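# Place blue foam block, else cardboard box, on counter

## Task

Check the room's floor for a blue foam block. If one is there, set it on the counter; if not, set the cardboard box on the counter. Nothing other than that one item may end up on the counter. The item must stay on the counter without the robot supporting it. The robot must not topple or be left leaning.

## Robot and tools

ROBOT. A Hello Robot Stretch 3 with a single arm. It has a two-wheel differential base (0.33 m long, 0.34 m wide) that cannot strafe. A lift carries the arm up and down a mast, and the arm telescopes out to the robot's RIGHT side. To move the gripper forward or back, you drive the base. On-the-spot turns pivot about the point between the drive wheels, 0.05 m behind the front edge. With the arm retracted and the wrist folded, a turn sweeps a radius of 0.28 m; an unfolded, level gripper reaches beyond that. The head carries head_camera and nav_camera, and wrist_camera rides on the gripper. Loose objects may occasionally get nudged by something external.

FRAMES. Base frame: origin on the floor between the drive wheels, x forward, y left, z up. hand_pose is reported in this frame at the point where the closed fingertips meet. With all wrist joints at zero, that hand frame has x up, y pointing back along the arm toward the mast, and z toward the rear. The odometry frame is the base frame as it stood at the start.

execute_actions(actions, cameras). actions is a list holding one action, or empty to just get state and images. An action may contain "base", "joints", or both, plus optional "contact_limits"; all parts start at the same time.
- base: exactly one key. translate_m is a relative straight drive in metres from the base's last reported position, forward positive, range -1 to 1. rotate_rad is a relative on-the-spot turn in radians, counter-clockwise (left) positive, range -3.2 to 3.2.
- joints: a single dictionary for the one arm and head, where each value is an absolute target. lift_m 0 to 1.1 (arm height on the mast, metres). arm_m 0 to 0.52 (extension, metres). wrist_yaw_rad -1.345 to 4.42 (0 means along the arm, positive swings toward the front, 3.0 is folded over the base). wrist_pitch_rad -1.57 to 0.451 (0 is level, negative tips the fingertips down). wrist_roll_rad -2.911 to 2.911 (0 means fingers side by side and level). gripper_m -0.089 to 0.179 (larger means wider; the real fingertip gap is about 0.007 m smaller when nearly shut and 0.025 m smaller when wide, and it is zero below 0.007). head_pan_rad -3.953 to 1.73 (0 is forward, positive is left, -1.57 looks along the arm). head_tilt_rad -1.53 to 0.419 (negative looks down). Any joint you leave out may keep driving toward its previous target.
- contact_limits: only arm_m, an effort percentage from 1 to 100 at which the arm motion halts (contact_stop). Smaller values are gentler, but a value that is too small stops the arm at once. The limit also caps how hard the arm holds until your next action.
- cameras: a list drawn from head_camera, nav_camera, wrist_camera, all. Omitting it, null, or ["all"] returns every camera; [] returns none.
If a call contains an unknown key or an out-of-range number, it is rejected and nothing moves. When a result reports a stop, the remaining motion calls in that same reply are skipped.

wait(seconds): 0 to 10 s with no new command; it returns state and images.
zoom_image(camera, region): a closer crop of a camera's latest full image. region is [x0, y0, x1, y1] in pixels from the top-left, no bigger than 504 by 504.
finished_scene(scene): ends the numbered scene (1 or 2) permanently and reports success. Call it only once the object rests on the counter on its own and the robot is upright. Replying without any tool call ends everything.

RESULTS. base_status and joint_status describe how each motion ended. done means the target was reached; for the base this only means the wheels turned the full amount, even if they slipped. off_target means the motion came to rest short of the target and may still be pushing. contact_stop, time_out and torque_fault clear the target. After a contact_stop the arm or lift goes slack until you command it again, so a slack lift carrying a load can sink. on_its_own lists uncommanded joints, with "held at" giving their target. motor_effort is a percentage, positive toward higher values, with the peak in brackets; the readings are noisy and biased. A rest effort outside its normal range suggests a load or a push. Positive wheel effort pushes forward. lidar_m gives 12 distances in 30-degree sectors, counter-clockwise from straight ahead (4th left, 7th behind, 10th right), in a plane 0.17 m high, covering 0.15 to 12 m; "-" means nothing detected. It misses glass and thin legs, and the robot's own body can hide sectors 5, 6, 9 and 10. wrist_depth_mm (45 to 1000) and head_depth_mm (280 to 4000, image sideways) are 7x7 grids of median depth. base_odometry counts wheel turns only, with heading from -3.142 to 3.142. turned_by_wheels and turned_by_imu give the turn since the last result. base_tilt is in degrees, with forward and right positive and about 4 degrees of fixed offset. Camera calibration lines give K and T_world_to_cam in the base frame, with small errors.

SPEED. The base moves fast (0.30 m/s, 1.9 rad/s) only when stowed: lift_m below 0.30, arm_m below 0.03 and wrist_yaw_rad above 2.54. Otherwise it is capped at 0.10 m/s and 0.63 rad/s.

GRIPPING. To grasp, command gripper_m below the object's width; lower values squeeze harder, but the stall guard may weaken the grip. To let go, open to at least 0.02 above the contact value. Neither the readings nor a done status confirm that you are holding something, so check with the cameras.

SAFETY. Fold or unfold the wrist (yaw to 3.0) only with lift_m between 0.32 and 0.95, wrist_pitch_rad -0.4 and roll near 0; once folded, the lift may go down to 0.25. With yaw below -0.4, keep pitch at -0.5 or lower. Pushing against something solid with the gripper above about 0.45 m, pushing a second time, or driving while holding something fixed can tip the robot. Snagging furniture while driving, especially in reverse, can also tip it. If it leans, back out in small steps, free the gripper and lower lift_m to about 0.2. The wrist, head and base have no contact stop. Sustained strain on the wrist causes a 10 s torque_fault. Avoid drops, slams, hard hits and strong pushes.

Each tool is called in YAML: its name, and indented under it one key for each argument.

## Session

execute_actions:
  actions: []

Scene clock: 0.00 s.
base_odometry: x=+0.000 y=+0.000 heading=+0.000 (m, m, rad; odometry frame)
turned_by_wheels: +0.000 (rad since the last result)
turned_by_imu: +0.000 (rad since the last result)
base_tilt: forward=+0.3 right=-1.4 (deg)
lidar_m: 1.64 2.00 1.58 1.79 2.34 2.12 2.13 2.58 0.78 0.79 0.96 1.64
head_depth_mm: 1537 1541 1542 1542 1552 1550 1558 / 1578 1587 1592 1593 1597 1604 1610 / 1633 1639 1651 1652 1650 1663 1667 / 1689 1695 1706 1716 1709 1715 1727 / 1759 1757 1766 1772 1772 1791 1791 / 1808 1820 1845 1848 1839 1860 1851 / 1902 1894 1905 1905 1910 1936 1936
base_status: not commanded
joint_positions: lift_m=+0.430 arm_m=-0.003 wrist_yaw_rad=+3.038 wrist_pitch_rad=-0.370 wrist_roll_rad=-0.003 gripper_m=+0.037 head_pan_rad=-0.001 head_tilt_rad=-0.007
joint_status: not commanded
motor_effort: left_wheel=+0 right_wheel=+0 lift_m=+19 arm_m=+0 wrist_yaw_rad=+0 wrist_pitch_rad=+7 wrist_roll_rad=+0 gripper_m=+1 head_pan_rad=+0 head_tilt_rad=+2 (%)
hand_pose: x=+0.0025 y=+0.0869 z=+0.4536 quat_wxyz=(+0.166, +0.700, +0.094, +0.689) (m; base frame)
wrist_depth_mm: - - - - - - - / - - - - - - - / - - - - - - - / - - - - - - - / 944 929 945 900 891 876 861 / 753 742 - 740 748 729 702 / 636 630 - 626 603 625 603
pictures: head_camera (sideways: a quarter turn clockwise sets it upright), nav_camera (sideways: a quarter turn counterclockwise sets it upright), wrist_camera
Images, in order (width x height): head_camera 896x504, nav_camera 672x504, wrist_camera 644x364.

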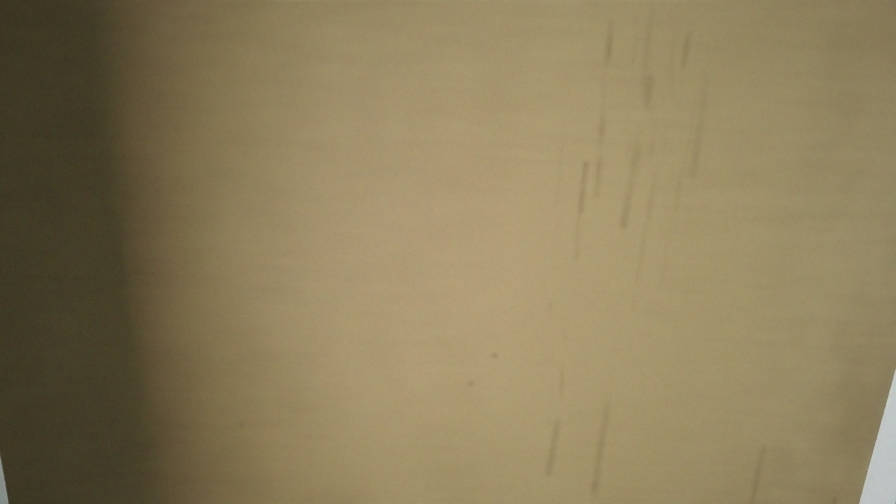

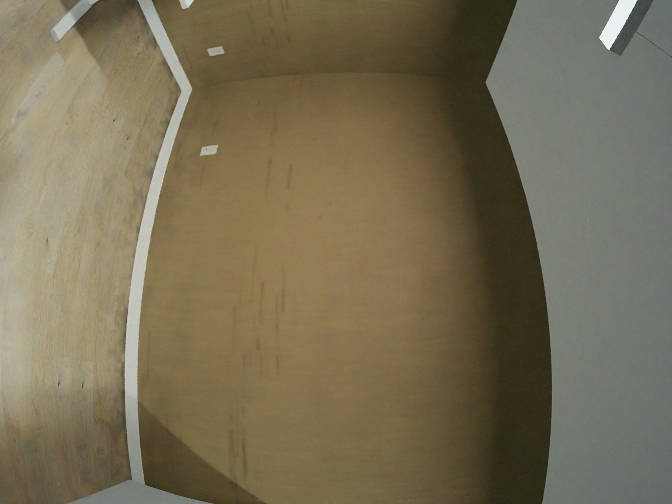

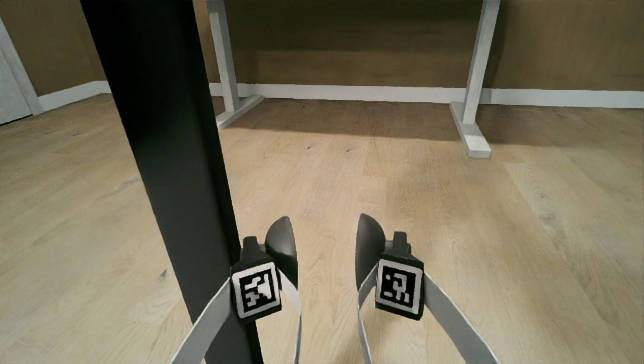

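execute_actions:
  actions:
    - {"joints":{"head_pan_rad":-1.57,"head_tilt_rad":-0.7}}
  cameras: ["nav_camera"]

execute_actions:
  actions:
    - {"joints":{"head_pan_rad":-3.3,"head_tilt_rad":-0.7}}
  cameras: ["nav_camera"]

execute_actions:
  actions:
    - {"joints":{"head_pan_rad":1.5,"head_tilt_rad":-0.7}}
  cameras: ["nav_camera"]

Scene clock: 1.57 s.
base_odometry: x=+0.000 y=+0.000 heading=+0.000 (m, m, rad; odometry frame)
turned_by_wheels: +0.000 (rad since the last result)
turned_by_imu: +0.000 (rad since the last result)
base_tilt: forward=+0.2 right=-1.3 (deg)
lidar_m: 1.65 1.99 1.58 1.78 2.35 2.13 2.13 2.58 0.78 0.79 0.96 1.64
head_depth_mm: 2384 1072 828 909 1050 1269 1234 / 2377 1057 847 952 1111 1329 1230 / 2449 1047 868 1003 1178 1350 1219 / 2526 1035 906 1053 1248 1391 1219 / 2504 1023 946 1106 1325 1394 1211 / 2722 1010 998 1172 1418 1391 1205 / 2311 998 1047 1241 1500 1381 1199
base_status: not commanded
joint_positions: lift_m=+0.430 arm_m=-0.003 wrist_yaw_rad=+3.038 wrist_pitch_rad=-0.370 wrist_roll_rad=-0.003 gripper_m=+0.037 head_pan_rad=-1.563 head_tilt_rad=-0.691
joint_status: all done
motor_effort: left_wheel=+1(0) right_wheel=+1(0) lift_m=+19(19) arm_m=+0(0) wrist_yaw_rad=+0(0) wrist_pitch_rad=+7(7) wrist_roll_rad=+0(0) gripper_m=+0(0) head_pan_rad=-4(64) head_tilt_rad=-4(36) (%)
hand_pose: x=+0.0025 y=+0.0869 z=+0.4536 quat_wxyz=(+0.166, +0.700, +0.094, +0.689) (m; base frame)
wrist_depth_mm: - - - - - - - / - - - - - - - / - - - - - - - / - - - - - - - / 940 928 965 899 900 884 865 / 743 764 - 730 739 727 703 / 642 633 - 620 611 618 602
pictures: nav_camera (sideways: a quarter turn counterclockwise sets it upright)
camera_calibration (this result's frames):
nav_camera: T_world_to_cam=[[-0.0204075, -0.652633, 0.7574, -0.953916], [-0.999754, 0.0199381, -0.00975738, 0.0659615], [-0.00873309, -0.757412, -0.652879, 0.806784], [0, 0, 0, 1]] pos_world=[0.053524, -0.0128042, 1.24987]
Images, in order (width x height): nav_camera 672x504.

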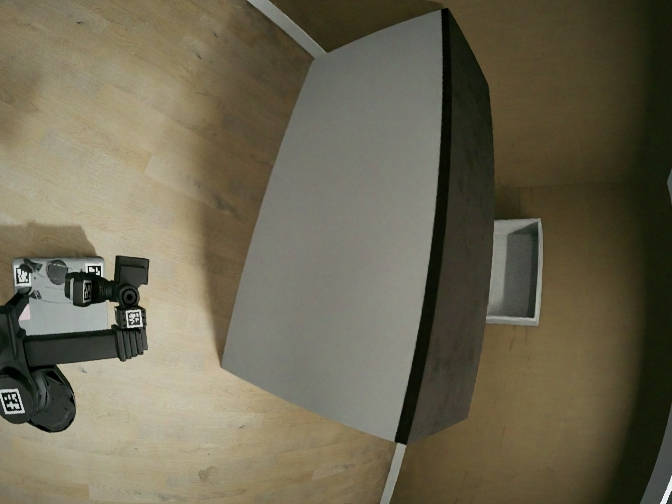

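Scene clock: 2.93 s.
base_odometry: x=+0.000 y=+0.000 heading=+0.000 (m, m, rad; odometry frame)
turned_by_wheels: +0.000 (rad since the last result)
turned_by_imu: +0.000 (rad since the last result)
base_tilt: forward=+0.4 right=-1.2 (deg)
lidar_m: 1.65 2.00 1.58 1.78 2.34 2.13 2.13 2.59 0.78 0.79 0.96 1.64
head_depth_mm: 1832 2043 2294 2054 1679 1420 1229 / 1864 2093 2341 2029 1660 1412 1225 / 1903 2127 2369 2020 1654 1399 1242 / 1931 2163 2385 2018 1656 1396 1253 / 1956 2234 2425 1999 1647 1391 1214 / 1979 2281 2432 1979 1630 1385 1208 / 2040 2306 2510 1981 1626 1382 1200
base_status: not commanded
joint_positions: lift_m=+0.430 arm_m=-0.003 wrist_yaw_rad=+3.038 wrist_pitch_rad=-0.370 wrist_roll_rad=-0.003 gripper_m=+0.037 head_pan_rad=-3.293 head_tilt_rad=-0.691
joint_status: all done
motor_effort: left_wheel=+0(0) right_wheel=+1(0) lift_m=+19(18) arm_m=+0(0) wrist_yaw_rad=+0(1) wrist_pitch_rad=+8(7) wrist_roll_rad=+0(0) gripper_m=+0(0) head_pan_rad=-5(64) head_tilt_rad=-5(4) (%)
hand_pose: x=+0.0025 y=+0.0869 z=+0.4536 quat_wxyz=(+0.166, +0.700, +0.094, +0.689) (m; base frame)
wrist_depth_mm: - - - - - - - / - - - - - - - / - - - - - - - / - - - - - - - / 916 927 959 893 898 874 851 / 760 748 - 726 747 718 712 / 630 634 - 632 611 610 609
pictures: nav_camera (sideways: a quarter turn counterclockwise sets it upright)
camera_calibration (this result's frames):
nav_camera: T_world_to_cam=[[-0.641445, 0.123661, 0.757137, -0.949785], [0.178187, 0.983948, -0.00974613, 0.0587614], [-0.746189, 0.12866, -0.653184, 0.811679], [0, 0, 0, 1]] pos_world=[-0.0140399, -0.0447974, 1.24987]
Images, in order (width x height): nav_camera 672x504.

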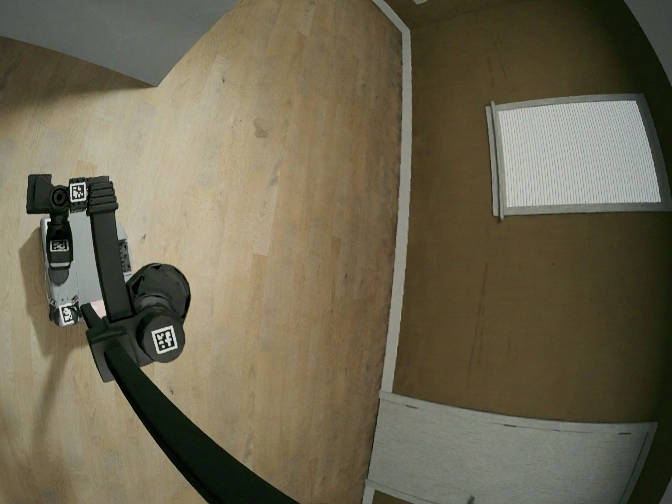

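Scene clock: 5.47 s.
base_odometry: x=+0.000 y=+0.000 heading=+0.000 (m, m, rad; odometry frame)
turned_by_wheels: +0.000 (rad since the last result)
turned_by_imu: +0.000 (rad since the last result)
base_tilt: forward=+0.3 right=-1.3 (deg)
lidar_m: 1.65 2.00 1.58 1.78 2.34 2.12 2.13 2.58 0.78 0.79 0.96 1.64
head_depth_mm: 1724 1600 2160 2058 1672 1423 1232 / 1760 1589 2246 2037 1666 1412 1221 / 1815 1571 2302 2015 1661 1403 1218 / 1869 1553 2315 2018 1651 1403 1214 / 1901 1537 2371 1993 1635 1394 1209 / 1932 1596 2276 2002 1630 1385 1207 / 2024 1587 2494 1958 1629 1383 1236
base_status: not commanded
joint_positions: lift_m=+0.430 arm_m=-0.003 wrist_yaw_rad=+3.038 wrist_pitch_rad=-0.370 wrist_roll_rad=-0.003 gripper_m=+0.037 head_pan_rad=+1.493 head_tilt_rad=-0.691
joint_status: all done
motor_effort: left_wheel=+0(0) right_wheel=+0(1) lift_m=+19(19) arm_m=+0(0) wrist_yaw_rad=+0(0) wrist_pitch_rad=+8(7) wrist_roll_rad=+0(0) gripper_m=+0(1) head_pan_rad=+5(64) head_tilt_rad=-5(3) (%)
hand_pose: x=+0.0025 y=+0.0869 z=+0.4536 quat_wxyz=(+0.166, +0.700, +0.094, +0.689) (m; base frame)
wrist_depth_mm: - - - - - - - / - - - - - - - / - - - - - - - / - - - - - - - / 949 913 955 895 906 876 861 / 754 744 - 728 755 724 717 / 635 646 - 620 612 610 608
pictures: nav_camera (sideways: a quarter turn counterclockwise sets it upright)
camera_calibration (this result's frames):
nav_camera: T_world_to_cam=[[0.0764557, 0.648767, 0.757137, -0.954164], [0.994339, -0.105806, -0.00974613, 0.0537829], [0.073787, 0.753596, -0.653184, 0.806677], [0, 0, 0, 1]] pos_world=[-0.0400494, 0.0168124, 1.24987]
Images, in order (width x height): nav_camera 672x504.

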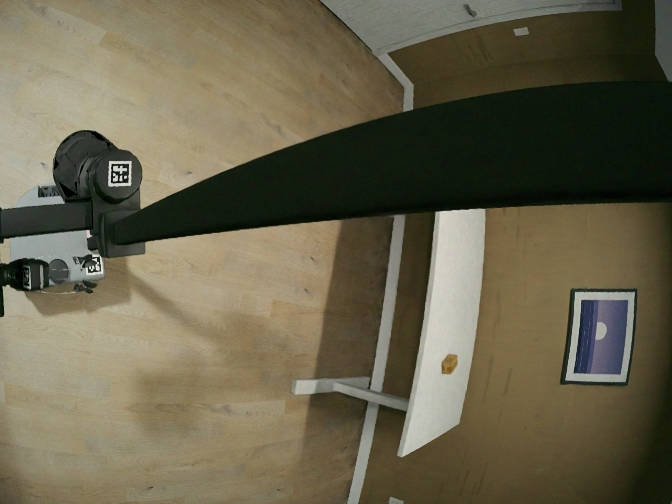

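execute_actions:
  actions:
    - {"base":{"translate_m":-1.0},"joints":{"lift_m":0.26,"head_pan_rad":-1.2,"head_tilt_rad":-0.6}}
  cameras: ["nav_camera"]

Scene clock: 11.50 s.
base_odometry: x=-1.000 y=+0.000 heading=+0.000 (m, m, rad; odometry frame)
turned_by_wheels: +0.000 (rad since the last result)
turned_by_imu: +0.001 (rad since the last result)
base_tilt: forward=+0.3 right=-1.4 (deg)
lidar_m: 2.59 2.29 1.90 2.07 1.32 1.18 1.19 1.45 2.41 2.42 0.87 1.06
head_depth_mm: 2284 2484 2689 2303 1821 1500 1286 / 2331 2526 2800 2287 1807 1494 1275 / 2580 2695 2740 2193 1793 1484 1269 / 2765 2676 1197 1376 1634 1474 1264 / 3084 1337 1056 1202 1378 1465 1256 / 2923 1321 967 1054 1199 1367 1253 / 2689 1301 916 1026 1269 1427 1250
base_status: done
joint_positions: lift_m=+0.260 arm_m=-0.003 wrist_yaw_rad=+3.038 wrist_pitch_rad=-0.370 wrist_roll_rad=-0.003 gripper_m=+0.037 head_pan_rad=-1.193 head_tilt_rad=-0.606
joint_status: all done
motor_effort: left_wheel=+0(11) right_wheel=+0(8) lift_m=+14(14) arm_m=+0(0) wrist_yaw_rad=+1(1) wrist_pitch_rad=+8(8) wrist_roll_rad=+0(0) gripper_m=+1(0) head_pan_rad=-4(64) head_tilt_rad=+2(13) (%)
hand_pose: x=+0.0025 y=+0.0869 z=+0.2838 quat_wxyz=(+0.166, +0.700, +0.095, +0.689) (m; base frame)
wrist_depth_mm: - - - - - - - / - - - - - - - / - - - - - - - / 860 819 818 809 799 775 765 / 643 651 664 639 647 608 613 / 531 523 - 529 525 500 501 / 450 - - - 433 431 427
pictures: nav_camera (sideways: a quarter turn counterclockwise sets it upright)
camera_calibration (this result's frames):
nav_camera: T_world_to_cam=[[0.192208, -0.553864, 0.810118, -1.02393], [-0.939047, -0.343575, -0.0120993, 0.0686414], [0.285038, -0.758413, -0.586143, 0.718177], [0, 0, 0, 1]] pos_world=[0.0565578, 0.00113864, 1.25129]
Images, in order (width x height): nav_camera 672x504.

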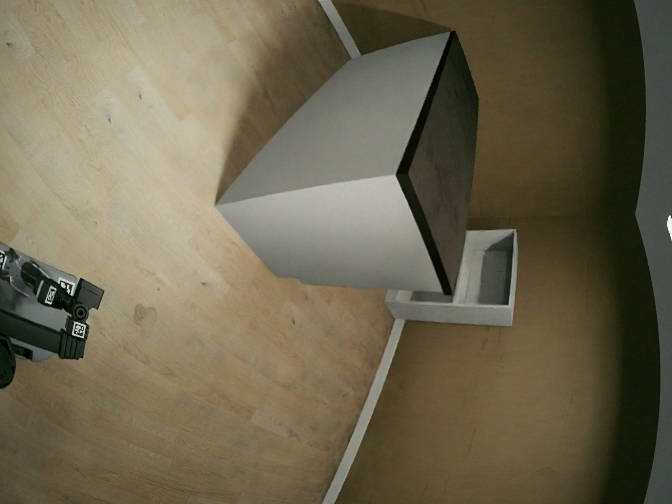

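execute_actions:
  actions:
    - {"base":{"rotate_rad":-1.75},"joints":{"head_pan_rad":1.2,"head_tilt_rad":-0.6}}
  cameras: []

execute_actions:
  actions:
    - {"base":{"translate_m":1.0}}
  cameras: []

execute_actions:
  actions:
    - {"base":{"translate_m":0.7}}
  cameras: ["nav_camera"]

Scene clock: 14.93 s.
base_odometry: x=-1.000 y=+0.000 heading=-1.750 (m, m, rad; odometry frame)
turned_by_wheels: -1.750 (rad since the last result)
turned_by_imu: -1.745 (rad since the last result)
base_tilt: forward=+0.3 right=-1.4 (deg)
lidar_m: 2.41 0.91 0.87 2.58 2.28 2.29 1.90 1.46 1.19 1.19 1.31 2.06
head_depth_mm: 2470 1424 944 972 1138 1379 1278 / 2379 1402 1085 1129 1191 1363 1274 / 2296 1499 1456 1541 1616 1476 1272 / 2284 2049 2218 2155 1783 1486 1263 / 2287 2538 2770 2229 1786 1470 1258 / 2249 2473 2735 2221 1770 1459 1253 / 2212 2435 2651 2187 1752 1457 1254
base_status: done
joint_positions: lift_m=+0.260 arm_m=-0.003 wrist_yaw_rad=+3.038 wrist_pitch_rad=-0.370 wrist_roll_rad=-0.003 gripper_m=+0.037 head_pan_rad=+1.193 head_tilt_rad=-0.606
joint_status: all done
motor_effort: left_wheel=+2(13) right_wheel=-2(9) lift_m=+13(14) arm_m=-1(0) wrist_yaw_rad=+0(1) wrist_pitch_rad=+8(8) wrist_roll_rad=+0(0) gripper_m=+0(1) head_pan_rad=+5(66) head_tilt_rad=+2(2) (%)
hand_pose: x=+0.0025 y=+0.0869 z=+0.2838 quat_wxyz=(+0.166, +0.700, +0.095, +0.689) (m; base frame)
wrist_depth_mm: - - - - - 855 682 / - - - - - 853 732 / - - - - - 860 803 / 837 829 807 815 797 788 788 / 645 637 660 638 635 607 618 / 527 529 - 528 538 512 504 / 449 - - - 434 427 431
pictures: none
No camera images: the call's "cameras" was empty. Leave "cameras" out to get every camera's image.

Scene clock: 19.87 s.
base_odometry: x=-1.178 y=-0.984 heading=-1.750 (m, m, rad; odometry frame)
turned_by_wheels: +0.000 (rad since the last result)
turned_by_imu: -0.001 (rad since the last result)
base_tilt: forward=+0.3 right=-1.3 (deg)
lidar_m: 1.43 1.58 2.23 0.57 0.63 3.07 2.89 1.66 1.36 1.36 1.50 1.44
head_depth_mm: 2298 2508 2396 2219 1818 1499 1283 / 2251 2530 2769 2271 1816 1497 1276 / 2222 2473 2727 2264 1790 1491 1267 / 2179 2386 2676 2253 1789 1472 1266 / 2119 2365 2609 2068 1678 1402 1211 / 2069 1419 876 673 730 860 1048 / 2022 1301 864 654 711 834 1007
base_status: done
joint_positions: lift_m=+0.260 arm_m=-0.003 wrist_yaw_rad=+3.038 wrist_pitch_rad=-0.370 wrist_roll_rad=-0.003 gripper_m=+0.037 head_pan_rad=+1.193 head_tilt_rad=-0.606
joint_status: not commanded
motor_effort: left_wheel=+2(13) right_wheel=-2(7) lift_m=+13(14) arm_m=+0(0) wrist_yaw_rad=+1(1) wrist_pitch_rad=+8(8) wrist_roll_rad=+0(0) gripper_m=-1(1) head_pan_rad=+5(5) head_tilt_rad=+3(2) (%)
hand_pose: x=+0.0025 y=+0.0869 z=+0.2838 quat_wxyz=(+0.166, +0.700, +0.095, +0.689) (m; base frame)
wrist_depth_mm: 573 - 548 549 - - - / - - 596 578 - - - / - 661 641 648 - - - / 851 704 710 729 796 782 775 / 658 639 663 620 643 612 599 / 528 524 - 526 530 500 502 / 450 - - - 433 430 422
pictures: none
No camera images: the call's "cameras" was empty. Leave "cameras" out to get every camera's image.

Scene clock: 23.93 s.
base_odometry: x=-1.303 y=-1.673 heading=-1.750 (m, m, rad; odometry frame)
turned_by_wheels: +0.000 (rad since the last result)
turned_by_imu: +0.000 (rad since the last result)
base_tilt: forward=+0.3 right=-1.3 (deg)
lidar_m: 0.74 0.82 1.11 1.54 0.79 0.79 3.52 1.81 1.49 1.48 0.91 0.75
head_depth_mm: 1348 1067 1181 1369 1525 1461 1277 / 1592 1059 1158 1318 1555 1491 1278 / 1959 1810 1689 1951 1634 1492 1270 / 2049 2200 2452 2163 1794 1479 1266 / 2025 2234 2504 2246 1771 1473 1261 / 1980 2183 2439 2211 1759 1457 1254 / 1957 2140 2398 2187 1754 1455 1256
base_status: done
joint_positions: lift_m=+0.260 arm_m=-0.003 wrist_yaw_rad=+3.038 wrist_pitch_rad=-0.370 wrist_roll_rad=-0.003 gripper_m=+0.037 head_pan_rad=+1.193 head_tilt_rad=-0.606
joint_status: not commanded
motor_effort: left_wheel=+1(13) right_wheel=-1(7) lift_m=+15(14) arm_m=+0(0) wrist_yaw_rad=+0(0) wrist_pitch_rad=+8(8) wrist_roll_rad=+0(0) gripper_m=+0(1) head_pan_rad=+5(5) head_tilt_rad=+2(3) (%)
hand_pose: x=+0.0025 y=+0.0869 z=+0.2838 quat_wxyz=(+0.166, +0.700, +0.095, +0.689) (m; base frame)
wrist_depth_mm: 720 - - - - 935 906 / 737 - - - - - 902 / 737 - - - - - 880 / 770 841 840 806 790 786 768 / 652 640 662 633 639 614 611 / 532 521 - 531 524 498 504 / 447 - - - 432 431 425
pictures: nav_camera (sideways: a quarter turn counterclockwise sets it upright)
camera_calibration (this result's frames):
nav_camera: T_world_to_cam=[[0.239874, 0.534687, 0.810291, -1.02445], [0.919048, -0.39396, -0.0121073, 0.0573174], [0.312748, 0.7476, -0.585903, 0.717697], [0, 0, 0, 1]] pos_world=[-0.0313974, 0.0337897, 1.2513]
Images, in order (width x height): nav_camera 672x504.

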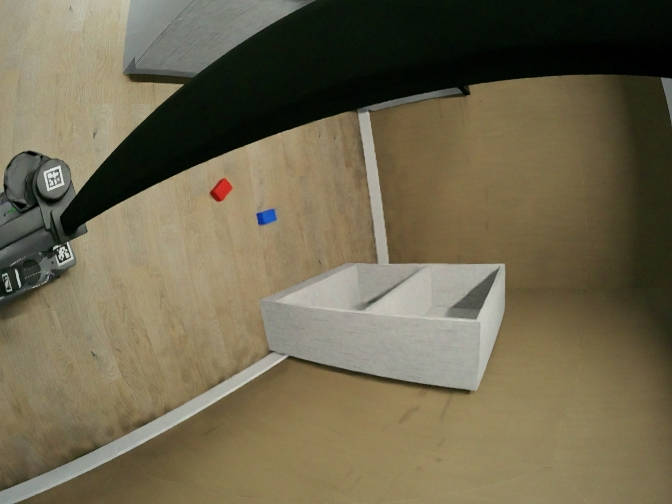

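execute_actions:
  actions:
    - {"joints":{"head_pan_rad":1.35,"head_tilt_rad":-0.85}}
  cameras: ["head_camera"]

Scene clock: 24.80 s.
base_odometry: x=-1.303 y=-1.673 heading=-1.750 (m, m, rad; odometry frame)
turned_by_wheels: +0.000 (rad since the last result)
turned_by_imu: +0.000 (rad since the last result)
base_tilt: forward=+0.4 right=-1.3 (deg)
lidar_m: 0.74 0.82 1.11 1.53 0.79 0.78 3.49 1.81 1.49 1.48 0.91 0.74
head_depth_mm: 1629 1267 1308 1557 1500 1320 1177 / 1681 1934 1931 1657 1495 1309 1170 / 2151 2406 2078 1730 1480 1301 1164 / 2131 2393 2054 1727 1477 1303 1159 / 2126 2371 2048 1715 1475 1296 1153 / 2119 2342 2025 1703 1471 1289 1169 / 2106 2332 2019 1694 1461 1291 -
base_status: not commanded
joint_positions: lift_m=+0.260 arm_m=-0.003 wrist_yaw_rad=+3.038 wrist_pitch_rad=-0.370 wrist_roll_rad=-0.003 gripper_m=+0.037 head_pan_rad=+1.343 head_tilt_rad=-0.839
joint_status: all done
motor_effort: left_wheel=+1(1) right_wheel=-2(2) lift_m=+13(14) arm_m=+0(0) wrist_yaw_rad=+0(1) wrist_pitch_rad=+8(8) wrist_roll_rad=+0(0) gripper_m=+0(0) head_pan_rad=+5(26) head_tilt_rad=-5(24) (%)
hand_pose: x=+0.0025 y=+0.0869 z=+0.2838 quat_wxyz=(+0.166, +0.700, +0.095, +0.689) (m; base frame)
wrist_depth_mm: 705 - - - - 928 899 / 721 - - - - - 912 / 738 - - - - - 876 / 772 822 808 793 796 792 766 / 645 642 667 630 627 610 614 / 534 527 - 523 521 501 507 / 453 - - - 434 429 433
pictures: head_camera (sideways: a quarter turn clockwise sets it upright)
camera_calibration (this result's frames):
head_camera: T_world_to_cam=[[-0.128396, -0.742569, -0.657347, 0.880928], [-0.9788, 0.201542, -0.0364867, 0.0570976], [0.159577, 0.638727, -0.752704, 0.930564], [0, 0, 0, 1]] pos_world=[0.0204987, 0.0482666, 1.2816]
Images, in order (width x height): head_camera 896x504.

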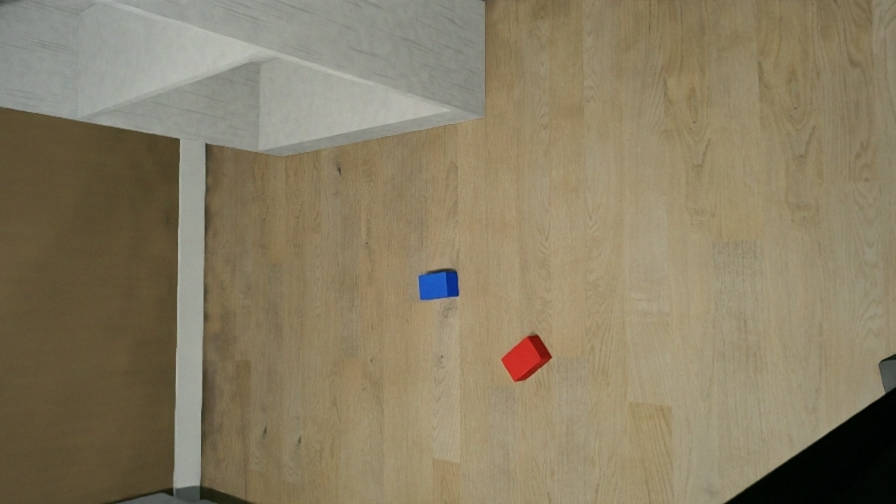

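execute_actions:
  actions:
    - {"base":{"rotate_rad":1.46},"joints":{"head_pan_rad":0,"head_tilt_rad":-1.0}}
  cameras: []

execute_actions:
  actions:
    - {"base":{"translate_m":0.56}}
  cameras: []

execute_actions:
  actions:
    - {"base":{"rotate_rad":1.44},"joints":{"head_pan_rad":-1.57,"head_tilt_rad":-1.1,"lift_m":0.4}}
  cameras: ["head_camera"]

Scene clock: 28.17 s.
base_odometry: x=-1.303 y=-1.673 heading=-0.290 (m, m, rad; odometry frame)
turned_by_wheels: +1.460 (rad since the last result)
turned_by_imu: +1.454 (rad since the last result)
base_tilt: forward=+0.4 right=-1.3 (deg)
lidar_m: 2.10 0.87 0.79 3.59 1.99 1.52 1.48 1.01 0.76 0.74 0.78 1.11
head_depth_mm: 1878 1889 1622 1550 1383 1256 1146 / 2222 2046 1749 1549 1381 1247 1143 / 2230 2007 1736 1541 1371 1240 1142 / 2245 2005 1734 1529 1371 1241 1136 / 2244 1989 1730 1527 1362 1235 1134 / 2225 1985 1721 1519 1359 1228 1128 / 1765 1890 1703 1512 1347 1228 1118
base_status: done
joint_positions: lift_m=+0.260 arm_m=-0.003 wrist_yaw_rad=+3.038 wrist_pitch_rad=-0.370 wrist_roll_rad=-0.003 gripper_m=+0.037 head_pan_rad=+0.007 head_tilt_rad=-0.988
joint_status: all done
motor_effort: left_wheel=-1(10) right_wheel=+2(13) lift_m=+14(13) arm_m=+0(0) wrist_yaw_rad=+0(0) wrist_pitch_rad=+8(8) wrist_roll_rad=+0(0) gripper_m=+0(0) head_pan_rad=-4(61) head_tilt_rad=-6(20) (%)
hand_pose: x=+0.0025 y=+0.0868 z=+0.2838 quat_wxyz=(+0.166, +0.700, +0.095, +0.689) (m; base frame)
wrist_depth_mm: - - - - - 679 667 / - - - - - 728 721 / - - - - - 811 841 / 848 836 812 810 800 791 793 / 649 634 667 618 630 615 611 / 537 517 - 524 527 505 501 / 447 - - - 437 426 430
pictures: none
No camera images: the call's "cameras" was empty. Leave "cameras" out to get every camera's image.

Scene clock: 31.60 s.
base_odometry: x=-0.766 y=-1.833 heading=-0.290 (m, m, rad; odometry frame)
turned_by_wheels: +0.000 (rad since the last result)
turned_by_imu: +0.000 (rad since the last result)
base_tilt: forward=+0.3 right=-1.3 (deg)
lidar_m: 1.73 0.83 0.63 0.61 2.76 2.09 2.03 1.04 0.79 0.77 0.65 1.08
head_depth_mm: 1677 1930 1662 1498 1362 1255 1149 / 1687 1936 1761 1552 1380 1248 1139 / 1707 1930 1741 1535 1375 1243 1144 / 1711 1937 1738 1533 1355 1236 1135 / 1733 1959 1719 1516 1361 1216 1132 / 1746 1931 1709 1517 1355 1227 1125 / 1682 1847 1717 1503 1356 1225 1121
base_status: done
joint_positions: lift_m=+0.260 arm_m=-0.003 wrist_yaw_rad=+3.038 wrist_pitch_rad=-0.370 wrist_roll_rad=-0.003 gripper_m=+0.037 head_pan_rad=+0.007 head_tilt_rad=-0.989
joint_status: not commanded
motor_effort: left_wheel=-1(10) right_wheel=+1(11) lift_m=+13(14) arm_m=+0(0) wrist_yaw_rad=+0(0) wrist_pitch_rad=+8(8) wrist_roll_rad=+0(0) gripper_m=+0(0) head_pan_rad=-4(5) head_tilt_rad=-6(5) (%)
hand_pose: x=+0.0025 y=+0.0868 z=+0.2838 quat_wxyz=(+0.166, +0.700, +0.095, +0.689) (m; base frame)
wrist_depth_mm: - - - 587 599 622 636 / - - - 637 652 668 690 / - - 998 683 789 798 820 / 833 834 814 798 797 791 781 / 654 642 666 630 642 618 606 / 530 522 - 523 528 511 505 / 447 - - - 431 429 424
pictures: none
No camera images: the call's "cameras" was empty. Leave "cameras" out to get every camera's image.

Scene clock: 34.60 s.
base_odometry: x=-0.766 y=-1.833 heading=+1.150 (m, m, rad; odometry frame)
turned_by_wheels: +1.440 (rad since the last result)
turned_by_imu: +1.440 (rad since the last result)
base_tilt: forward=+0.2 right=-1.3 (deg)
lidar_m: 0.61 3.17 2.17 2.03 1.20 0.82 0.77 0.72 0.65 1.73 0.95 0.65
head_depth_mm: 1360 1584 1485 1359 1320 1232 1153 / 1859 1737 1584 1458 1325 1232 - / 1850 1779 1599 1457 1325 - - / 1835 1769 1591 1440 1313 - - / 1812 1774 1581 1438 1311 1212 1122 / 1822 1759 1574 1431 1311 1208 1115 / 1811 1746 1573 1431 1304 1204 1121
base_status: done
joint_positions: lift_m=+0.400 arm_m=-0.003 wrist_yaw_rad=+3.038 wrist_pitch_rad=-0.371 wrist_roll_rad=-0.003 gripper_m=+0.037 head_pan_rad=-1.563 head_tilt_rad=-1.087
joint_status: all done
motor_effort: left_wheel=-1(11) right_wheel=+2(11) lift_m=+23(23) arm_m=+0(1) wrist_yaw_rad=+0(0) wrist_pitch_rad=+8(8) wrist_roll_rad=+0(0) gripper_m=+1(1) head_pan_rad=-5(65) head_tilt_rad=-6(16) (%)
hand_pose: x=+0.0025 y=+0.0868 z=+0.4231 quat_wxyz=(+0.166, +0.699, +0.095, +0.689) (m; base frame)
wrist_depth_mm: - - - - - - - / - - - - - - - / - - - - - - - / - - - - - - - / 886 875 889 836 850 828 823 / 717 711 - 696 709 674 676 / 610 603 - 590 583 578 567
pictures: head_camera (sideways: a quarter turn clockwise sets it upright)
camera_calibration (this result's frames):
head_camera: T_world_to_cam=[[-0.049733, 0.890226, -0.452797, 0.613967], [0.998734, 0.0409137, -0.0292574, 0.0356123], [-0.00752014, -0.453679, -0.891134, 1.11154], [0, 0, 0, 1]] pos_world=[0.0033261, -0.0437453, 1.26957]
Images, in order (width x height): head_camera 896x504.

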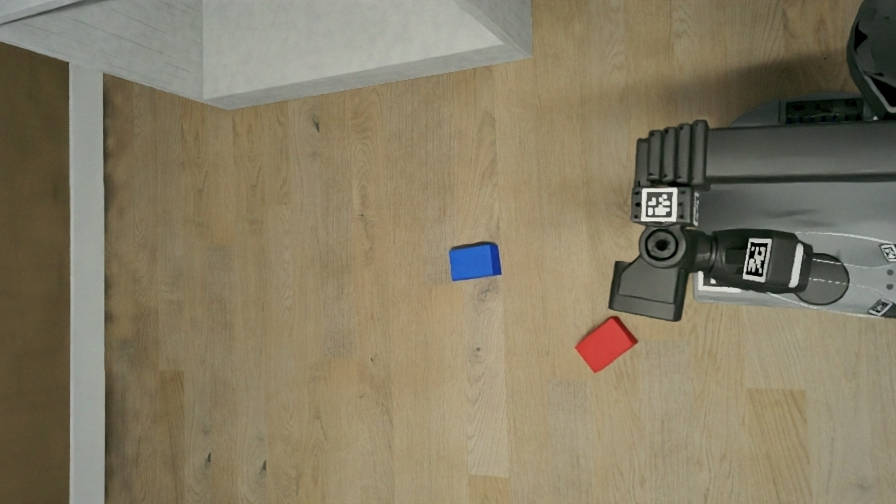

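execute_actions:
  actions:
    - {"joints":{"wrist_yaw_rad":0,"gripper_m":0.14}}
  cameras: []

execute_actions:
  actions:
    - {"joints":{"wrist_pitch_rad":-1.0,"arm_m":0.25,"lift_m":0.3}}
  cameras: ["head_camera","wrist_camera"]

Scene clock: 38.20 s.
base_odometry: x=-0.766 y=-1.833 heading=+1.150 (m, m, rad; odometry frame)
turned_by_wheels: +0.000 (rad since the last result)
turned_by_imu: +0.000 (rad since the last result)
base_tilt: forward=+0.3 right=-1.3 (deg)
lidar_m: 0.61 3.17 2.17 2.03 1.20 0.82 0.77 0.72 0.65 1.73 0.95 0.65
head_depth_mm: 1362 1585 1477 1361 1321 1230 1153 / 1863 1725 1586 1458 1332 1228 - / 1849 1790 1610 1452 1326 - - / 1848 1771 1588 1444 1355 - - / 1830 1775 1584 1443 1315 1206 1126 / 1811 1752 1580 1430 1307 1207 1121 / 1801 1743 1572 1429 1309 1199 1117
base_status: not commanded
joint_positions: lift_m=+0.400 arm_m=-0.003 wrist_yaw_rad=+0.002 wrist_pitch_rad=-0.371 wrist_roll_rad=-0.003 gripper_m=+0.140 head_pan_rad=-1.563 head_tilt_rad=-1.087
joint_status: all done
motor_effort: left_wheel=-1(1) right_wheel=+2(2) lift_m=+23(23) arm_m=-1(0) wrist_yaw_rad=-1(2) wrist_pitch_rad=+8(8) wrist_roll_rad=+0(0) gripper_m=+0(92) head_pan_rad=-4(4) head_tilt_rad=-7(6) (%)
hand_pose: x=-0.0210 y=-0.3722 z=+0.4231 quat_wxyz=(+0.696, +0.132, -0.694, -0.130) (m; base frame)
wrist_depth_mm: 922 - - - - 927 688 / 907 - - - - - 712 / 913 - - - - - 709 / 934 - - - 991 869 720 / 858 865 847 851 829 702 671 / 711 715 693 697 682 - 540 / 608 582 592 570 584 563 443
pictures: none
No camera images: the call's "cameras" was empty. Leave "cameras" out to get every camera's image.

Scene clock: 41.30 s.
base_odometry: x=-0.766 y=-1.833 heading=+1.150 (m, m, rad; odometry frame)
turned_by_wheels: +0.000 (rad since the last result)
turned_by_imu: +0.000 (rad since the last result)
base_tilt: forward=+0.4 right=-1.3 (deg)
lidar_m: 0.61 3.17 2.17 2.04 1.20 0.82 0.77 0.72 0.65 1.73 0.96 0.65
head_depth_mm: 1357 1585 1492 1363 1325 1232 1153 / 1863 1736 1583 1457 1331 1240 - / 1838 1784 1596 1482 1325 - - / 1836 1774 1590 1465 1321 1243 - / 1828 1773 1585 1439 1313 1214 1124 / 1809 1755 1574 1437 1305 1205 1123 / 1800 1751 1570 1426 1307 1201 1114
base_status: not commanded
joint_positions: lift_m=+0.300 arm_m=+0.250 wrist_yaw_rad=+0.000 wrist_pitch_rad=-1.005 wrist_roll_rad=-0.003 gripper_m=+0.140 head_pan_rad=-1.563 head_tilt_rad=-1.087
joint_status: all done
motor_effort: left_wheel=-1(1) right_wheel=+2(3) lift_m=+13(19) arm_m=+5(6) wrist_yaw_rad=+0(2) wrist_pitch_rad=+2(9) wrist_roll_rad=+0(0) gripper_m=+1(1) head_pan_rad=-5(4) head_tilt_rad=-6(6) (%)
hand_pose: x=-0.0215 y=-0.5116 z=+0.2098 quat_wxyz=(+0.621, +0.341, -0.618, -0.340) (m; base frame)
wrist_depth_mm: 531 535 527 524 525 520 402 / 488 486 485 481 482 474 415 / 450 448 443 444 446 445 422 / 416 416 412 406 409 414 404 / 386 391 385 351 381 389 382 / 362 365 360 362 361 - 358 / 343 337 340 343 341 339 338
pictures: head_camera (sideways: a quarter turn clockwise sets it upright), wrist_camera
camera_calibration (this result's frames):
head_camera: T_world_to_cam=[[-0.0497201, 0.890226, -0.452797, 0.613967], [0.998735, 0.0408992, -0.0292574, 0.0356123], [-0.00752673, -0.453679, -0.891133, 1.11154], [0, 0, 0, 1]] pos_world=[0.00332546, -0.0437452, 1.26957]
wrist_camera: T_world_to_cam=[[-0.99983, 0.0129045, 0.0131579, -0.0192896], [0.00680003, 0.921881, -0.387413, 0.586426], [-0.0171294, -0.387258, -0.921812, 0.161685], [0, 0, 0, 1]] pos_world=[-0.0205044, -0.477752, 0.376487]
Images, in order (width x height): head_camera 896x504, wrist_camera 644x364.

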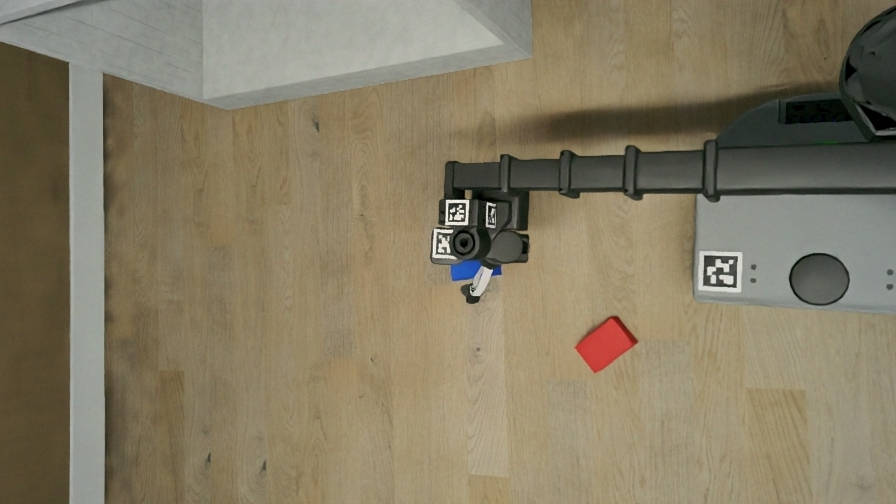

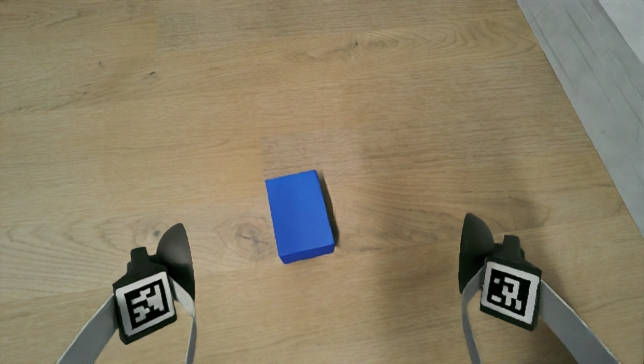

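execute_actions:
  actions:
    - {"base":{"translate_m":0.008},"joints":{"wrist_yaw_rad":0.15,"arm_m":0.32,"lift_m":0.2}}
  cameras: ["wrist_camera"]

Scene clock: 43.53 s.
base_odometry: x=-0.763 y=-1.826 heading=+1.150 (m, m, rad; odometry frame)
turned_by_wheels: +0.000 (rad since the last result)
turned_by_imu: +0.000 (rad since the last result)
base_tilt: forward=+0.3 right=-1.2 (deg)
lidar_m: 0.60 3.18 2.17 2.03 1.22 0.83 0.78 0.72 0.66 1.73 0.94 0.64
head_depth_mm: 1361 1582 1492 1364 1328 1233 1143 / 1855 1762 1581 1458 1331 1243 - / 1838 1772 1593 1472 1328 - - / 1831 1773 1598 1480 1313 1241 - / 1815 1772 1587 1436 1317 1211 1124 / 1814 1753 1575 1429 1314 1205 1121 / 1804 1753 1573 1424 1306 1203 1119
base_status: done
joint_positions: lift_m=+0.200 arm_m=+0.320 wrist_yaw_rad=+0.148 wrist_pitch_rad=-1.005 wrist_roll_rad=-0.003 gripper_m=+0.140 head_pan_rad=-1.563 head_tilt_rad=-1.087
joint_status: all done
motor_effort: left_wheel=-1(5) right_wheel=+1(9) lift_m=+13(14) arm_m=+5(6) wrist_yaw_rad=+2(3) wrist_pitch_rad=+2(2) wrist_roll_rad=+0(0) gripper_m=+1(0) head_pan_rad=-4(5) head_tilt_rad=-6(6) (%)
hand_pose: x=-0.0043 y=-0.5803 z=+0.1097 quat_wxyz=(+0.644, +0.386, -0.591, -0.294) (m; base frame)
wrist_depth_mm: 390 392 387 385 386 384 386 / 357 357 356 352 356 354 352 / 328 331 327 327 329 326 326 / 304 304 305 305 304 302 302 / 286 284 283 237 282 288 283 / 267 268 265 223 267 - 264 / 250 248 251 248 250 246 250
pictures: wrist_camera
camera_calibration (this result's frames):
wrist_camera: T_world_to_cam=[[-0.990837, -0.134417, 0.0131667, -0.0853227], [-0.12901, 0.913095, -0.3868, 0.605027], [0.0399699, -0.384955, -0.92207, 0.044773], [0, 0, 0, 1]] pos_world=[-0.00827602, -0.54668, 0.276432]
Images, in order (width x height): wrist_camera 644x364.

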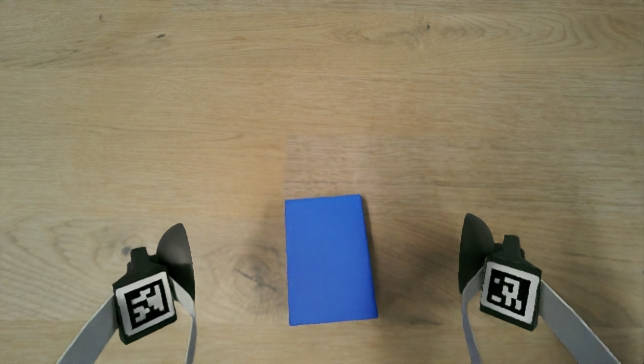

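execute_actions:
  actions:
    - {"joints":{"lift_m":0.118}}
  cameras: []

execute_actions:
  actions:
    - {"joints":{"gripper_m":0.02}}
  cameras: ["wrist_camera"]

Scene clock: 45.37 s.
base_odometry: x=-0.763 y=-1.826 heading=+1.150 (m, m, rad; odometry frame)
turned_by_wheels: +0.000 (rad since the last result)
turned_by_imu: +0.000 (rad since the last result)
base_tilt: forward=+0.3 right=-1.3 (deg)
lidar_m: 0.60 3.17 2.17 2.03 1.22 0.83 0.78 0.72 0.65 1.73 0.94 0.64
head_depth_mm: 1362 1582 1485 1372 1316 1231 1141 / 1862 1766 1586 1461 1329 1234 - / 1845 1796 1602 1472 1327 - - / 1838 1773 1598 1469 1311 1247 - / 1821 1758 1589 1438 1318 1214 1128 / 1829 1759 1573 1429 1304 1210 1124 / 1801 1749 1568 1423 1302 1200 1118
base_status: not commanded
joint_positions: lift_m=+0.118 arm_m=+0.320 wrist_yaw_rad=+0.148 wrist_pitch_rad=-1.005 wrist_roll_rad=-0.003 gripper_m=+0.140 head_pan_rad=-1.563 head_tilt_rad=-1.087
joint_status: all done
motor_effort: left_wheel=-1(1) right_wheel=+1(2) lift_m=+13(13) arm_m=+5(5) wrist_yaw_rad=+2(2) wrist_pitch_rad=+2(2) wrist_roll_rad=+0(0) gripper_m=+0(1) head_pan_rad=-4(4) head_tilt_rad=-7(6) (%)
hand_pose: x=-0.0043 y=-0.5803 z=+0.0277 quat_wxyz=(+0.644, +0.386, -0.591, -0.294) (m; base frame)
wrist_depth_mm: 276 275 275 272 272 272 269 / 252 251 251 249 248 249 247 / 231 232 231 231 230 230 228 / 216 215 215 165 213 212 213 / 201 200 199 154 196 201 198 / 188 189 188 144 185 - 186 / 179 175 177 174 175 174 175
pictures: none
No camera images: the call's "cameras" was empty. Leave "cameras" out to get every camera's image.

Scene clock: 47.07 s.
base_odometry: x=-0.763 y=-1.826 heading=+1.150 (m, m, rad; odometry frame)
turned_by_wheels: +0.000 (rad since the last result)
turned_by_imu: +0.000 (rad since the last result)
base_tilt: forward=+0.2 right=-1.2 (deg)
lidar_m: 0.60 3.17 2.17 2.03 1.22 0.83 0.78 0.72 0.65 1.73 0.94 0.64
head_depth_mm: 1364 1576 1489 1368 1321 1230 1136 / 1858 1763 1584 1454 1332 1237 - / 1845 1785 1592 1467 1322 - - / 1845 1777 1592 1465 1316 1244 - / 1823 1770 1586 1432 1313 1214 1126 / 1813 1750 1584 1436 1312 1205 1120 / 1818 1749 1566 1424 1306 1201 1118
base_status: not commanded
joint_positions: lift_m=+0.118 arm_m=+0.320 wrist_yaw_rad=+0.148 wrist_pitch_rad=-1.006 wrist_roll_rad=-0.003 gripper_m=+0.021 head_pan_rad=-1.563 head_tilt_rad=-1.087
joint_status: all done
motor_effort: left_wheel=-1(1) right_wheel=+2(2) lift_m=+14(14) arm_m=+5(5) wrist_yaw_rad=+2(1) wrist_pitch_rad=+2(3) wrist_roll_rad=+0(0) gripper_m=-17(100) head_pan_rad=-4(4) head_tilt_rad=-6(7) (%)
hand_pose: x=-0.0044 y=-0.5801 z=+0.0277 quat_wxyz=(+0.644, +0.386, -0.591, -0.294) (m; base frame)
wrist_depth_mm: 276 272 272 271 272 270 271 / 252 249 251 249 249 247 247 / 231 232 231 230 231 229 229 / 214 216 214 163 214 213 214 / 201 200 199 151 200 199 198 / 189 188 - 141 144 186 186 / 177 176 177 174 176 176 175
pictures: wrist_camera
camera_calibration (this result's frames):
wrist_camera: T_world_to_cam=[[-0.990836, -0.134424, 0.0131738, -0.0842494], [-0.129041, 0.913294, -0.386318, 0.573283], [0.0398991, -0.384478, -0.922271, -0.0305694], [0, 0, 0, 1]] pos_world=[-0.00828077, -0.546655, 0.194386]
Images, in order (width x height): wrist_camera 644x364.

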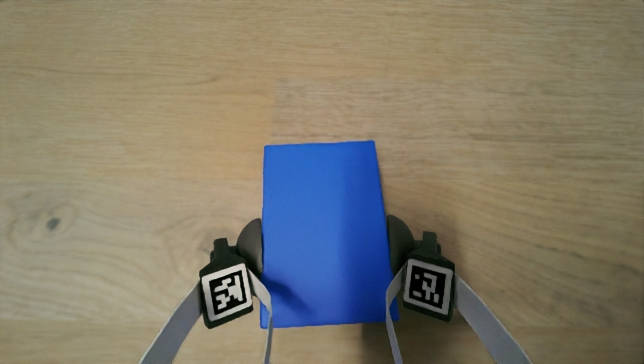

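execute_actions:
  actions:
    - {"base":{"rotate_rad":1.3},"joints":{"lift_m":1.08,"arm_m":0.05,"wrist_yaw_rad":0,"head_tilt_rad":-0.6}}
  cameras: ["head_camera","wrist_camera"]

Scene clock: 56.93 s.
base_odometry: x=-0.763 y=-1.826 heading=+2.450 (m, m, rad; odometry frame)
turned_by_wheels: +1.300 (rad since the last result)
turned_by_imu: +1.304 (rad since the last result)
base_tilt: forward=+0.3 right=-1.2 (deg)
lidar_m: 2.05 1.89 0.96 0.78 0.78 0.66 1.27 1.47 0.74 0.61 0.60 2.52
head_depth_mm: - - - - 1056 1303 1280 / - - - - 1013 1218 1272 / - - - - - 1138 1264 / 3803 - 962 717 378 1056 1237 / 3726 - 885 730 817 983 1212 / 3511 3876 873 699 786 923 1182 / 3454 3747 862 670 749 873 1072
base_status: done
joint_positions: lift_m=+1.080 arm_m=+0.050 wrist_yaw_rad=+0.001 wrist_pitch_rad=-1.007 wrist_roll_rad=-0.003 gripper_m=+0.021 head_pan_rad=-1.563 head_tilt_rad=-0.606
joint_status: all done
motor_effort: left_wheel=-1(7) right_wheel=+3(10) lift_m=+23(24) arm_m=-5(6) wrist_yaw_rad=-1(0) wrist_pitch_rad=+3(3) wrist_roll_rad=+0(0) gripper_m=-16(17) head_pan_rad=-4(4) head_tilt_rad=+2(29) (%)
hand_pose: x=-0.0214 y=-0.3118 z=+0.9889 quat_wxyz=(+0.621, +0.342, -0.618, -0.341) (m; base frame)
wrist_depth_mm: 347 342 360 447 514 619 777 / 331 394 453 532 634 823 - / - 464 555 642 850 - - / - 659 693 162 - - - / - - 888 151 - - - / - - - 142 143 - - / - - - - - - -
pictures: head_camera (sideways: a quarter turn clockwise sets it upright), wrist_camera
camera_calibration (this result's frames):
head_camera: T_world_to_cam=[[-0.0471441, 0.579958, -0.813281, 1.08366], [0.998876, 0.02334, -0.0412587, 0.0512582], [-0.00494634, -0.814312, -0.580407, 0.707458], [0, 0, 0, 1]] pos_world=[0.00338716, -0.0535853, 1.29405]
wrist_camera: T_world_to_cam=[[-0.999842, 0.0118926, 0.0131955, -0.0323593], [0.00589523, 0.922872, -0.385063, 0.702003], [-0.0167571, -0.384924, -0.922796, 0.958955], [0, 0, 0, 1]] pos_world=[-0.0204233, -0.278348, 1.15566]
Images, in order (width x height): head_camera 896x504, wrist_camera 644x364.

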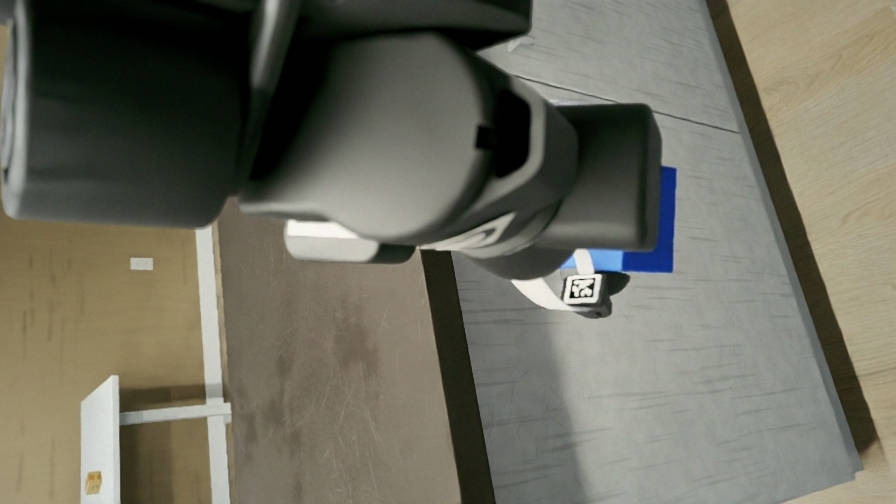

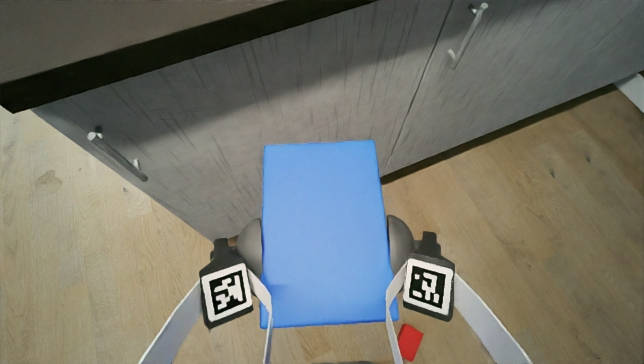

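execute_actions:
  actions:
    - {"joints":{"arm_m":0.52}}
  cameras: ["wrist_camera"]

Scene clock: 61.83 s.
base_odometry: x=-0.763 y=-1.826 heading=+2.450 (m, m, rad; odometry frame)
turned_by_wheels: +0.000 (rad since the last result)
turned_by_imu: +0.000 (rad since the last result)
base_tilt: forward=+0.3 right=-1.3 (deg)
lidar_m: 2.05 1.89 0.96 0.78 0.78 0.65 1.27 1.47 0.75 0.61 0.60 2.51
head_depth_mm: 2602 2525 913 874 1049 1304 1284 / 3018 2971 910 831 980 1207 1277 / - 3562 856 787 926 1118 1265 / 3731 - 808 743 875 1046 1238 / 3704 - 881 732 828 977 1211 / 3543 3817 869 700 786 921 1179 / 3379 3781 862 668 748 872 1068
base_status: not commanded
joint_positions: lift_m=+1.080 arm_m=+0.517 wrist_yaw_rad=+0.000 wrist_pitch_rad=-1.007 wrist_roll_rad=-0.003 gripper_m=+0.021 head_pan_rad=-1.563 head_tilt_rad=-0.606
joint_status: all done
joint sent to its limit — the command would take arm_m past its upper limit, so that joint was sent only as far as its limit.
motor_effort: left_wheel=-1(1) right_wheel=+3(2) lift_m=+23(23) arm_m=+5(5) wrist_yaw_rad=+0(1) wrist_pitch_rad=+3(3) wrist_roll_rad=+0(0) gripper_m=-17(16) head_pan_rad=-5(4) head_tilt_rad=+3(3) (%)
hand_pose: x=-0.0216 y=-0.7781 z=+0.9889 quat_wxyz=(+0.620, +0.342, -0.618, -0.341) (m; base frame)
wrist_depth_mm: 346 344 342 342 342 336 338 / 315 313 313 311 314 311 313 / 289 289 291 289 290 288 286 / 273 272 268 162 268 268 266 / 254 251 251 151 250 251 249 / 236 236 - 142 144 234 234 / 224 221 222 220 221 221 220
pictures: wrist_camera
camera_calibration (this result's frames):
wrist_camera: T_world_to_cam=[[-0.999827, 0.0131342, 0.0131962, -0.0259926], [0.00704183, 0.922884, -0.385015, 1.13233], [-0.0172354, -0.384855, -0.922816, 0.779516], [0, 0, 0, 1]] pos_world=[-0.0205265, -0.74467, 1.15566]
Images, in order (width x height): wrist_camera 644x364.

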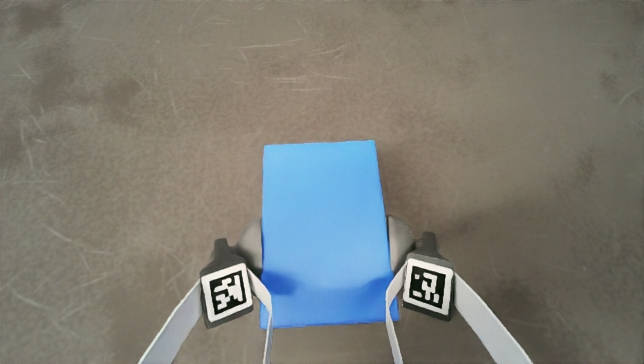

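execute_actions:
  actions:
    - {"joints":{"lift_m":1.034}}
  cameras: []

execute_actions:
  actions:
    - {"joints":{"gripper_m":0.13}}
  cameras: []

execute_actions:
  actions:
    - {"joints":{"lift_m":1.1}}
  cameras: ["wrist_camera"]

Scene clock: 63.30 s.
base_odometry: x=-0.763 y=-1.826 heading=+2.450 (m, m, rad; odometry frame)
turned_by_wheels: +0.000 (rad since the last result)
turned_by_imu: +0.000 (rad since the last result)
base_tilt: forward=+0.3 right=-1.3 (deg)
lidar_m: 2.05 1.89 0.96 0.78 0.78 0.65 1.26 1.47 0.74 0.61 0.60 2.51
head_depth_mm: 2521 1233 914 874 1051 1309 1284 / 3100 2933 908 828 985 1206 1272 / - 3547 859 788 926 1124 1269 / 3761 - 810 743 872 1047 1237 / 3721 3985 880 730 829 982 1205 / 3550 3862 871 700 787 924 1179 / 3403 3772 864 669 749 871 1068
base_status: not commanded
joint_positions: lift_m=+1.034 arm_m=+0.517 wrist_yaw_rad=+0.000 wrist_pitch_rad=-1.007 wrist_roll_rad=-0.003 gripper_m=+0.021 head_pan_rad=-1.563 head_tilt_rad=-0.606
joint_status: all done
motor_effort: left_wheel=-1(1) right_wheel=+1(3) lift_m=+14(19) arm_m=+5(5) wrist_yaw_rad=+1(0) wrist_pitch_rad=+3(3) wrist_roll_rad=+0(0) gripper_m=-16(17) head_pan_rad=-4(4) head_tilt_rad=+3(3) (%)
hand_pose: x=-0.0216 y=-0.7781 z=+0.9435 quat_wxyz=(+0.620, +0.342, -0.618, -0.341) (m; base frame)
wrist_depth_mm: 280 279 278 280 280 278 278 / 256 255 255 255 255 254 254 / 237 236 236 237 236 236 236 / 220 220 219 162 219 217 218 / 206 206 206 152 204 204 204 / 192 192 - 142 143 192 190 / 182 182 182 178 181 180 180
pictures: none
No camera images: the call's "cameras" was empty. Leave "cameras" out to get every camera's image.

Scene clock: 64.90 s.
base_odometry: x=-0.763 y=-1.826 heading=+2.450 (m, m, rad; odometry frame)
turned_by_wheels: +0.000 (rad since the last result)
turned_by_imu: +0.000 (rad since the last result)
base_tilt: forward=+0.3 right=-1.2 (deg)
lidar_m: 2.05 1.89 0.96 0.78 0.78 0.65 1.27 1.48 0.75 0.61 0.60 2.51
head_depth_mm: 2523 1232 915 875 1046 1300 1285 / 3038 2926 909 829 980 1199 1269 / - 3596 853 788 926 1117 1271 / 3808 - 818 743 874 1046 1243 / 3696 3970 877 729 828 981 1205 / 3524 3877 874 699 787 922 1183 / 3396 3785 863 669 749 871 1069
base_status: not commanded
joint_positions: lift_m=+1.034 arm_m=+0.517 wrist_yaw_rad=+0.000 wrist_pitch_rad=-1.007 wrist_roll_rad=-0.003 gripper_m=+0.130 head_pan_rad=-1.563 head_tilt_rad=-0.606
joint_status: all done
motor_effort: left_wheel=-1(1) right_wheel=+2(2) lift_m=+14(14) arm_m=+5(5) wrist_yaw_rad=+0(0) wrist_pitch_rad=+3(3) wrist_roll_rad=+0(0) gripper_m=+0(89) head_pan_rad=-5(5) head_tilt_rad=+3(4) (%)
hand_pose: x=-0.0216 y=-0.7781 z=+0.9435 quat_wxyz=(+0.620, +0.342, -0.618, -0.341) (m; base frame)
wrist_depth_mm: 281 279 280 278 280 279 276 / 257 256 258 254 255 255 255 / 238 238 236 236 237 235 236 / 220 221 220 170 220 220 218 / 206 206 205 159 205 206 204 / 194 195 190 149 190 - 191 / 182 179 181 179 180 181 180
pictures: none
No camera images: the call's "cameras" was empty. Leave "cameras" out to get every camera's image.

Scene clock: 66.33 s.
base_odometry: x=-0.763 y=-1.826 heading=+2.450 (m, m, rad; odometry frame)
turned_by_wheels: +0.000 (rad since the last result)
turned_by_imu: +0.000 (rad since the last result)
base_tilt: forward=+0.4 right=-1.2 (deg)
lidar_m: 2.05 1.89 0.96 0.78 0.78 0.66 1.27 1.47 0.75 0.61 0.60 2.51
head_depth_mm: 2591 2515 916 872 1045 1308 1279 / 2968 2973 910 828 980 1201 1270 / 3608 3564 858 787 924 1121 1267 / 3784 - 828 743 875 1049 1240 / 3696 - 880 729 827 982 1208 / 3480 3818 871 700 785 925 1176 / 3378 3755 861 670 747 872 1066
base_status: not commanded
joint_positions: lift_m=+1.098 arm_m=+0.517 wrist_yaw_rad=+0.000 wrist_pitch_rad=-1.007 wrist_roll_rad=-0.003 gripper_m=+0.130 head_pan_rad=-1.563 head_tilt_rad=-0.606
joint_status: all done
joint sent to its limit — the command would take lift_m past its upper limit, so that joint was sent only as far as its limit.
motor_effort: left_wheel=-1(1) right_wheel=+3(2) lift_m=+23(24) arm_m=+5(5) wrist_yaw_rad=+0(0) wrist_pitch_rad=+3(3) wrist_roll_rad=+0(0) gripper_m=+0(0) head_pan_rad=-4(5) head_tilt_rad=+3(3) (%)
hand_pose: x=-0.0216 y=-0.7781 z=+1.0071 quat_wxyz=(+0.620, +0.342, -0.618, -0.341) (m; base frame)
wrist_depth_mm: 370 367 367 368 367 365 364 / 336 338 338 338 337 336 335 / 314 313 312 312 311 311 308 / 290 291 289 291 288 287 286 / 273 270 270 223 270 273 267 / 253 256 254 209 253 - 252 / 238 235 237 235 238 237 237
pictures: wrist_camera
camera_calibration (this result's frames):
wrist_camera: T_world_to_cam=[[-0.999827, 0.0131355, 0.0131962, -0.0262322], [0.00704297, 0.922884, -0.385015, 1.13935], [-0.0172359, -0.384855, -0.922816, 0.796326], [0, 0, 0, 1]] pos_world=[-0.0205266, -0.744676, 1.17388]
Images, in order (width x height): wrist_camera 644x364.

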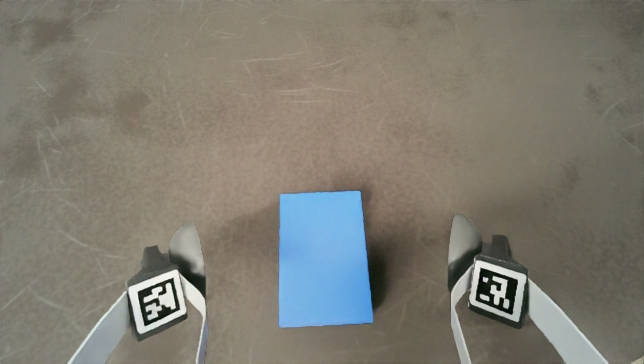

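finished_scene:
  scene: 1

The scene is finished: the task was done.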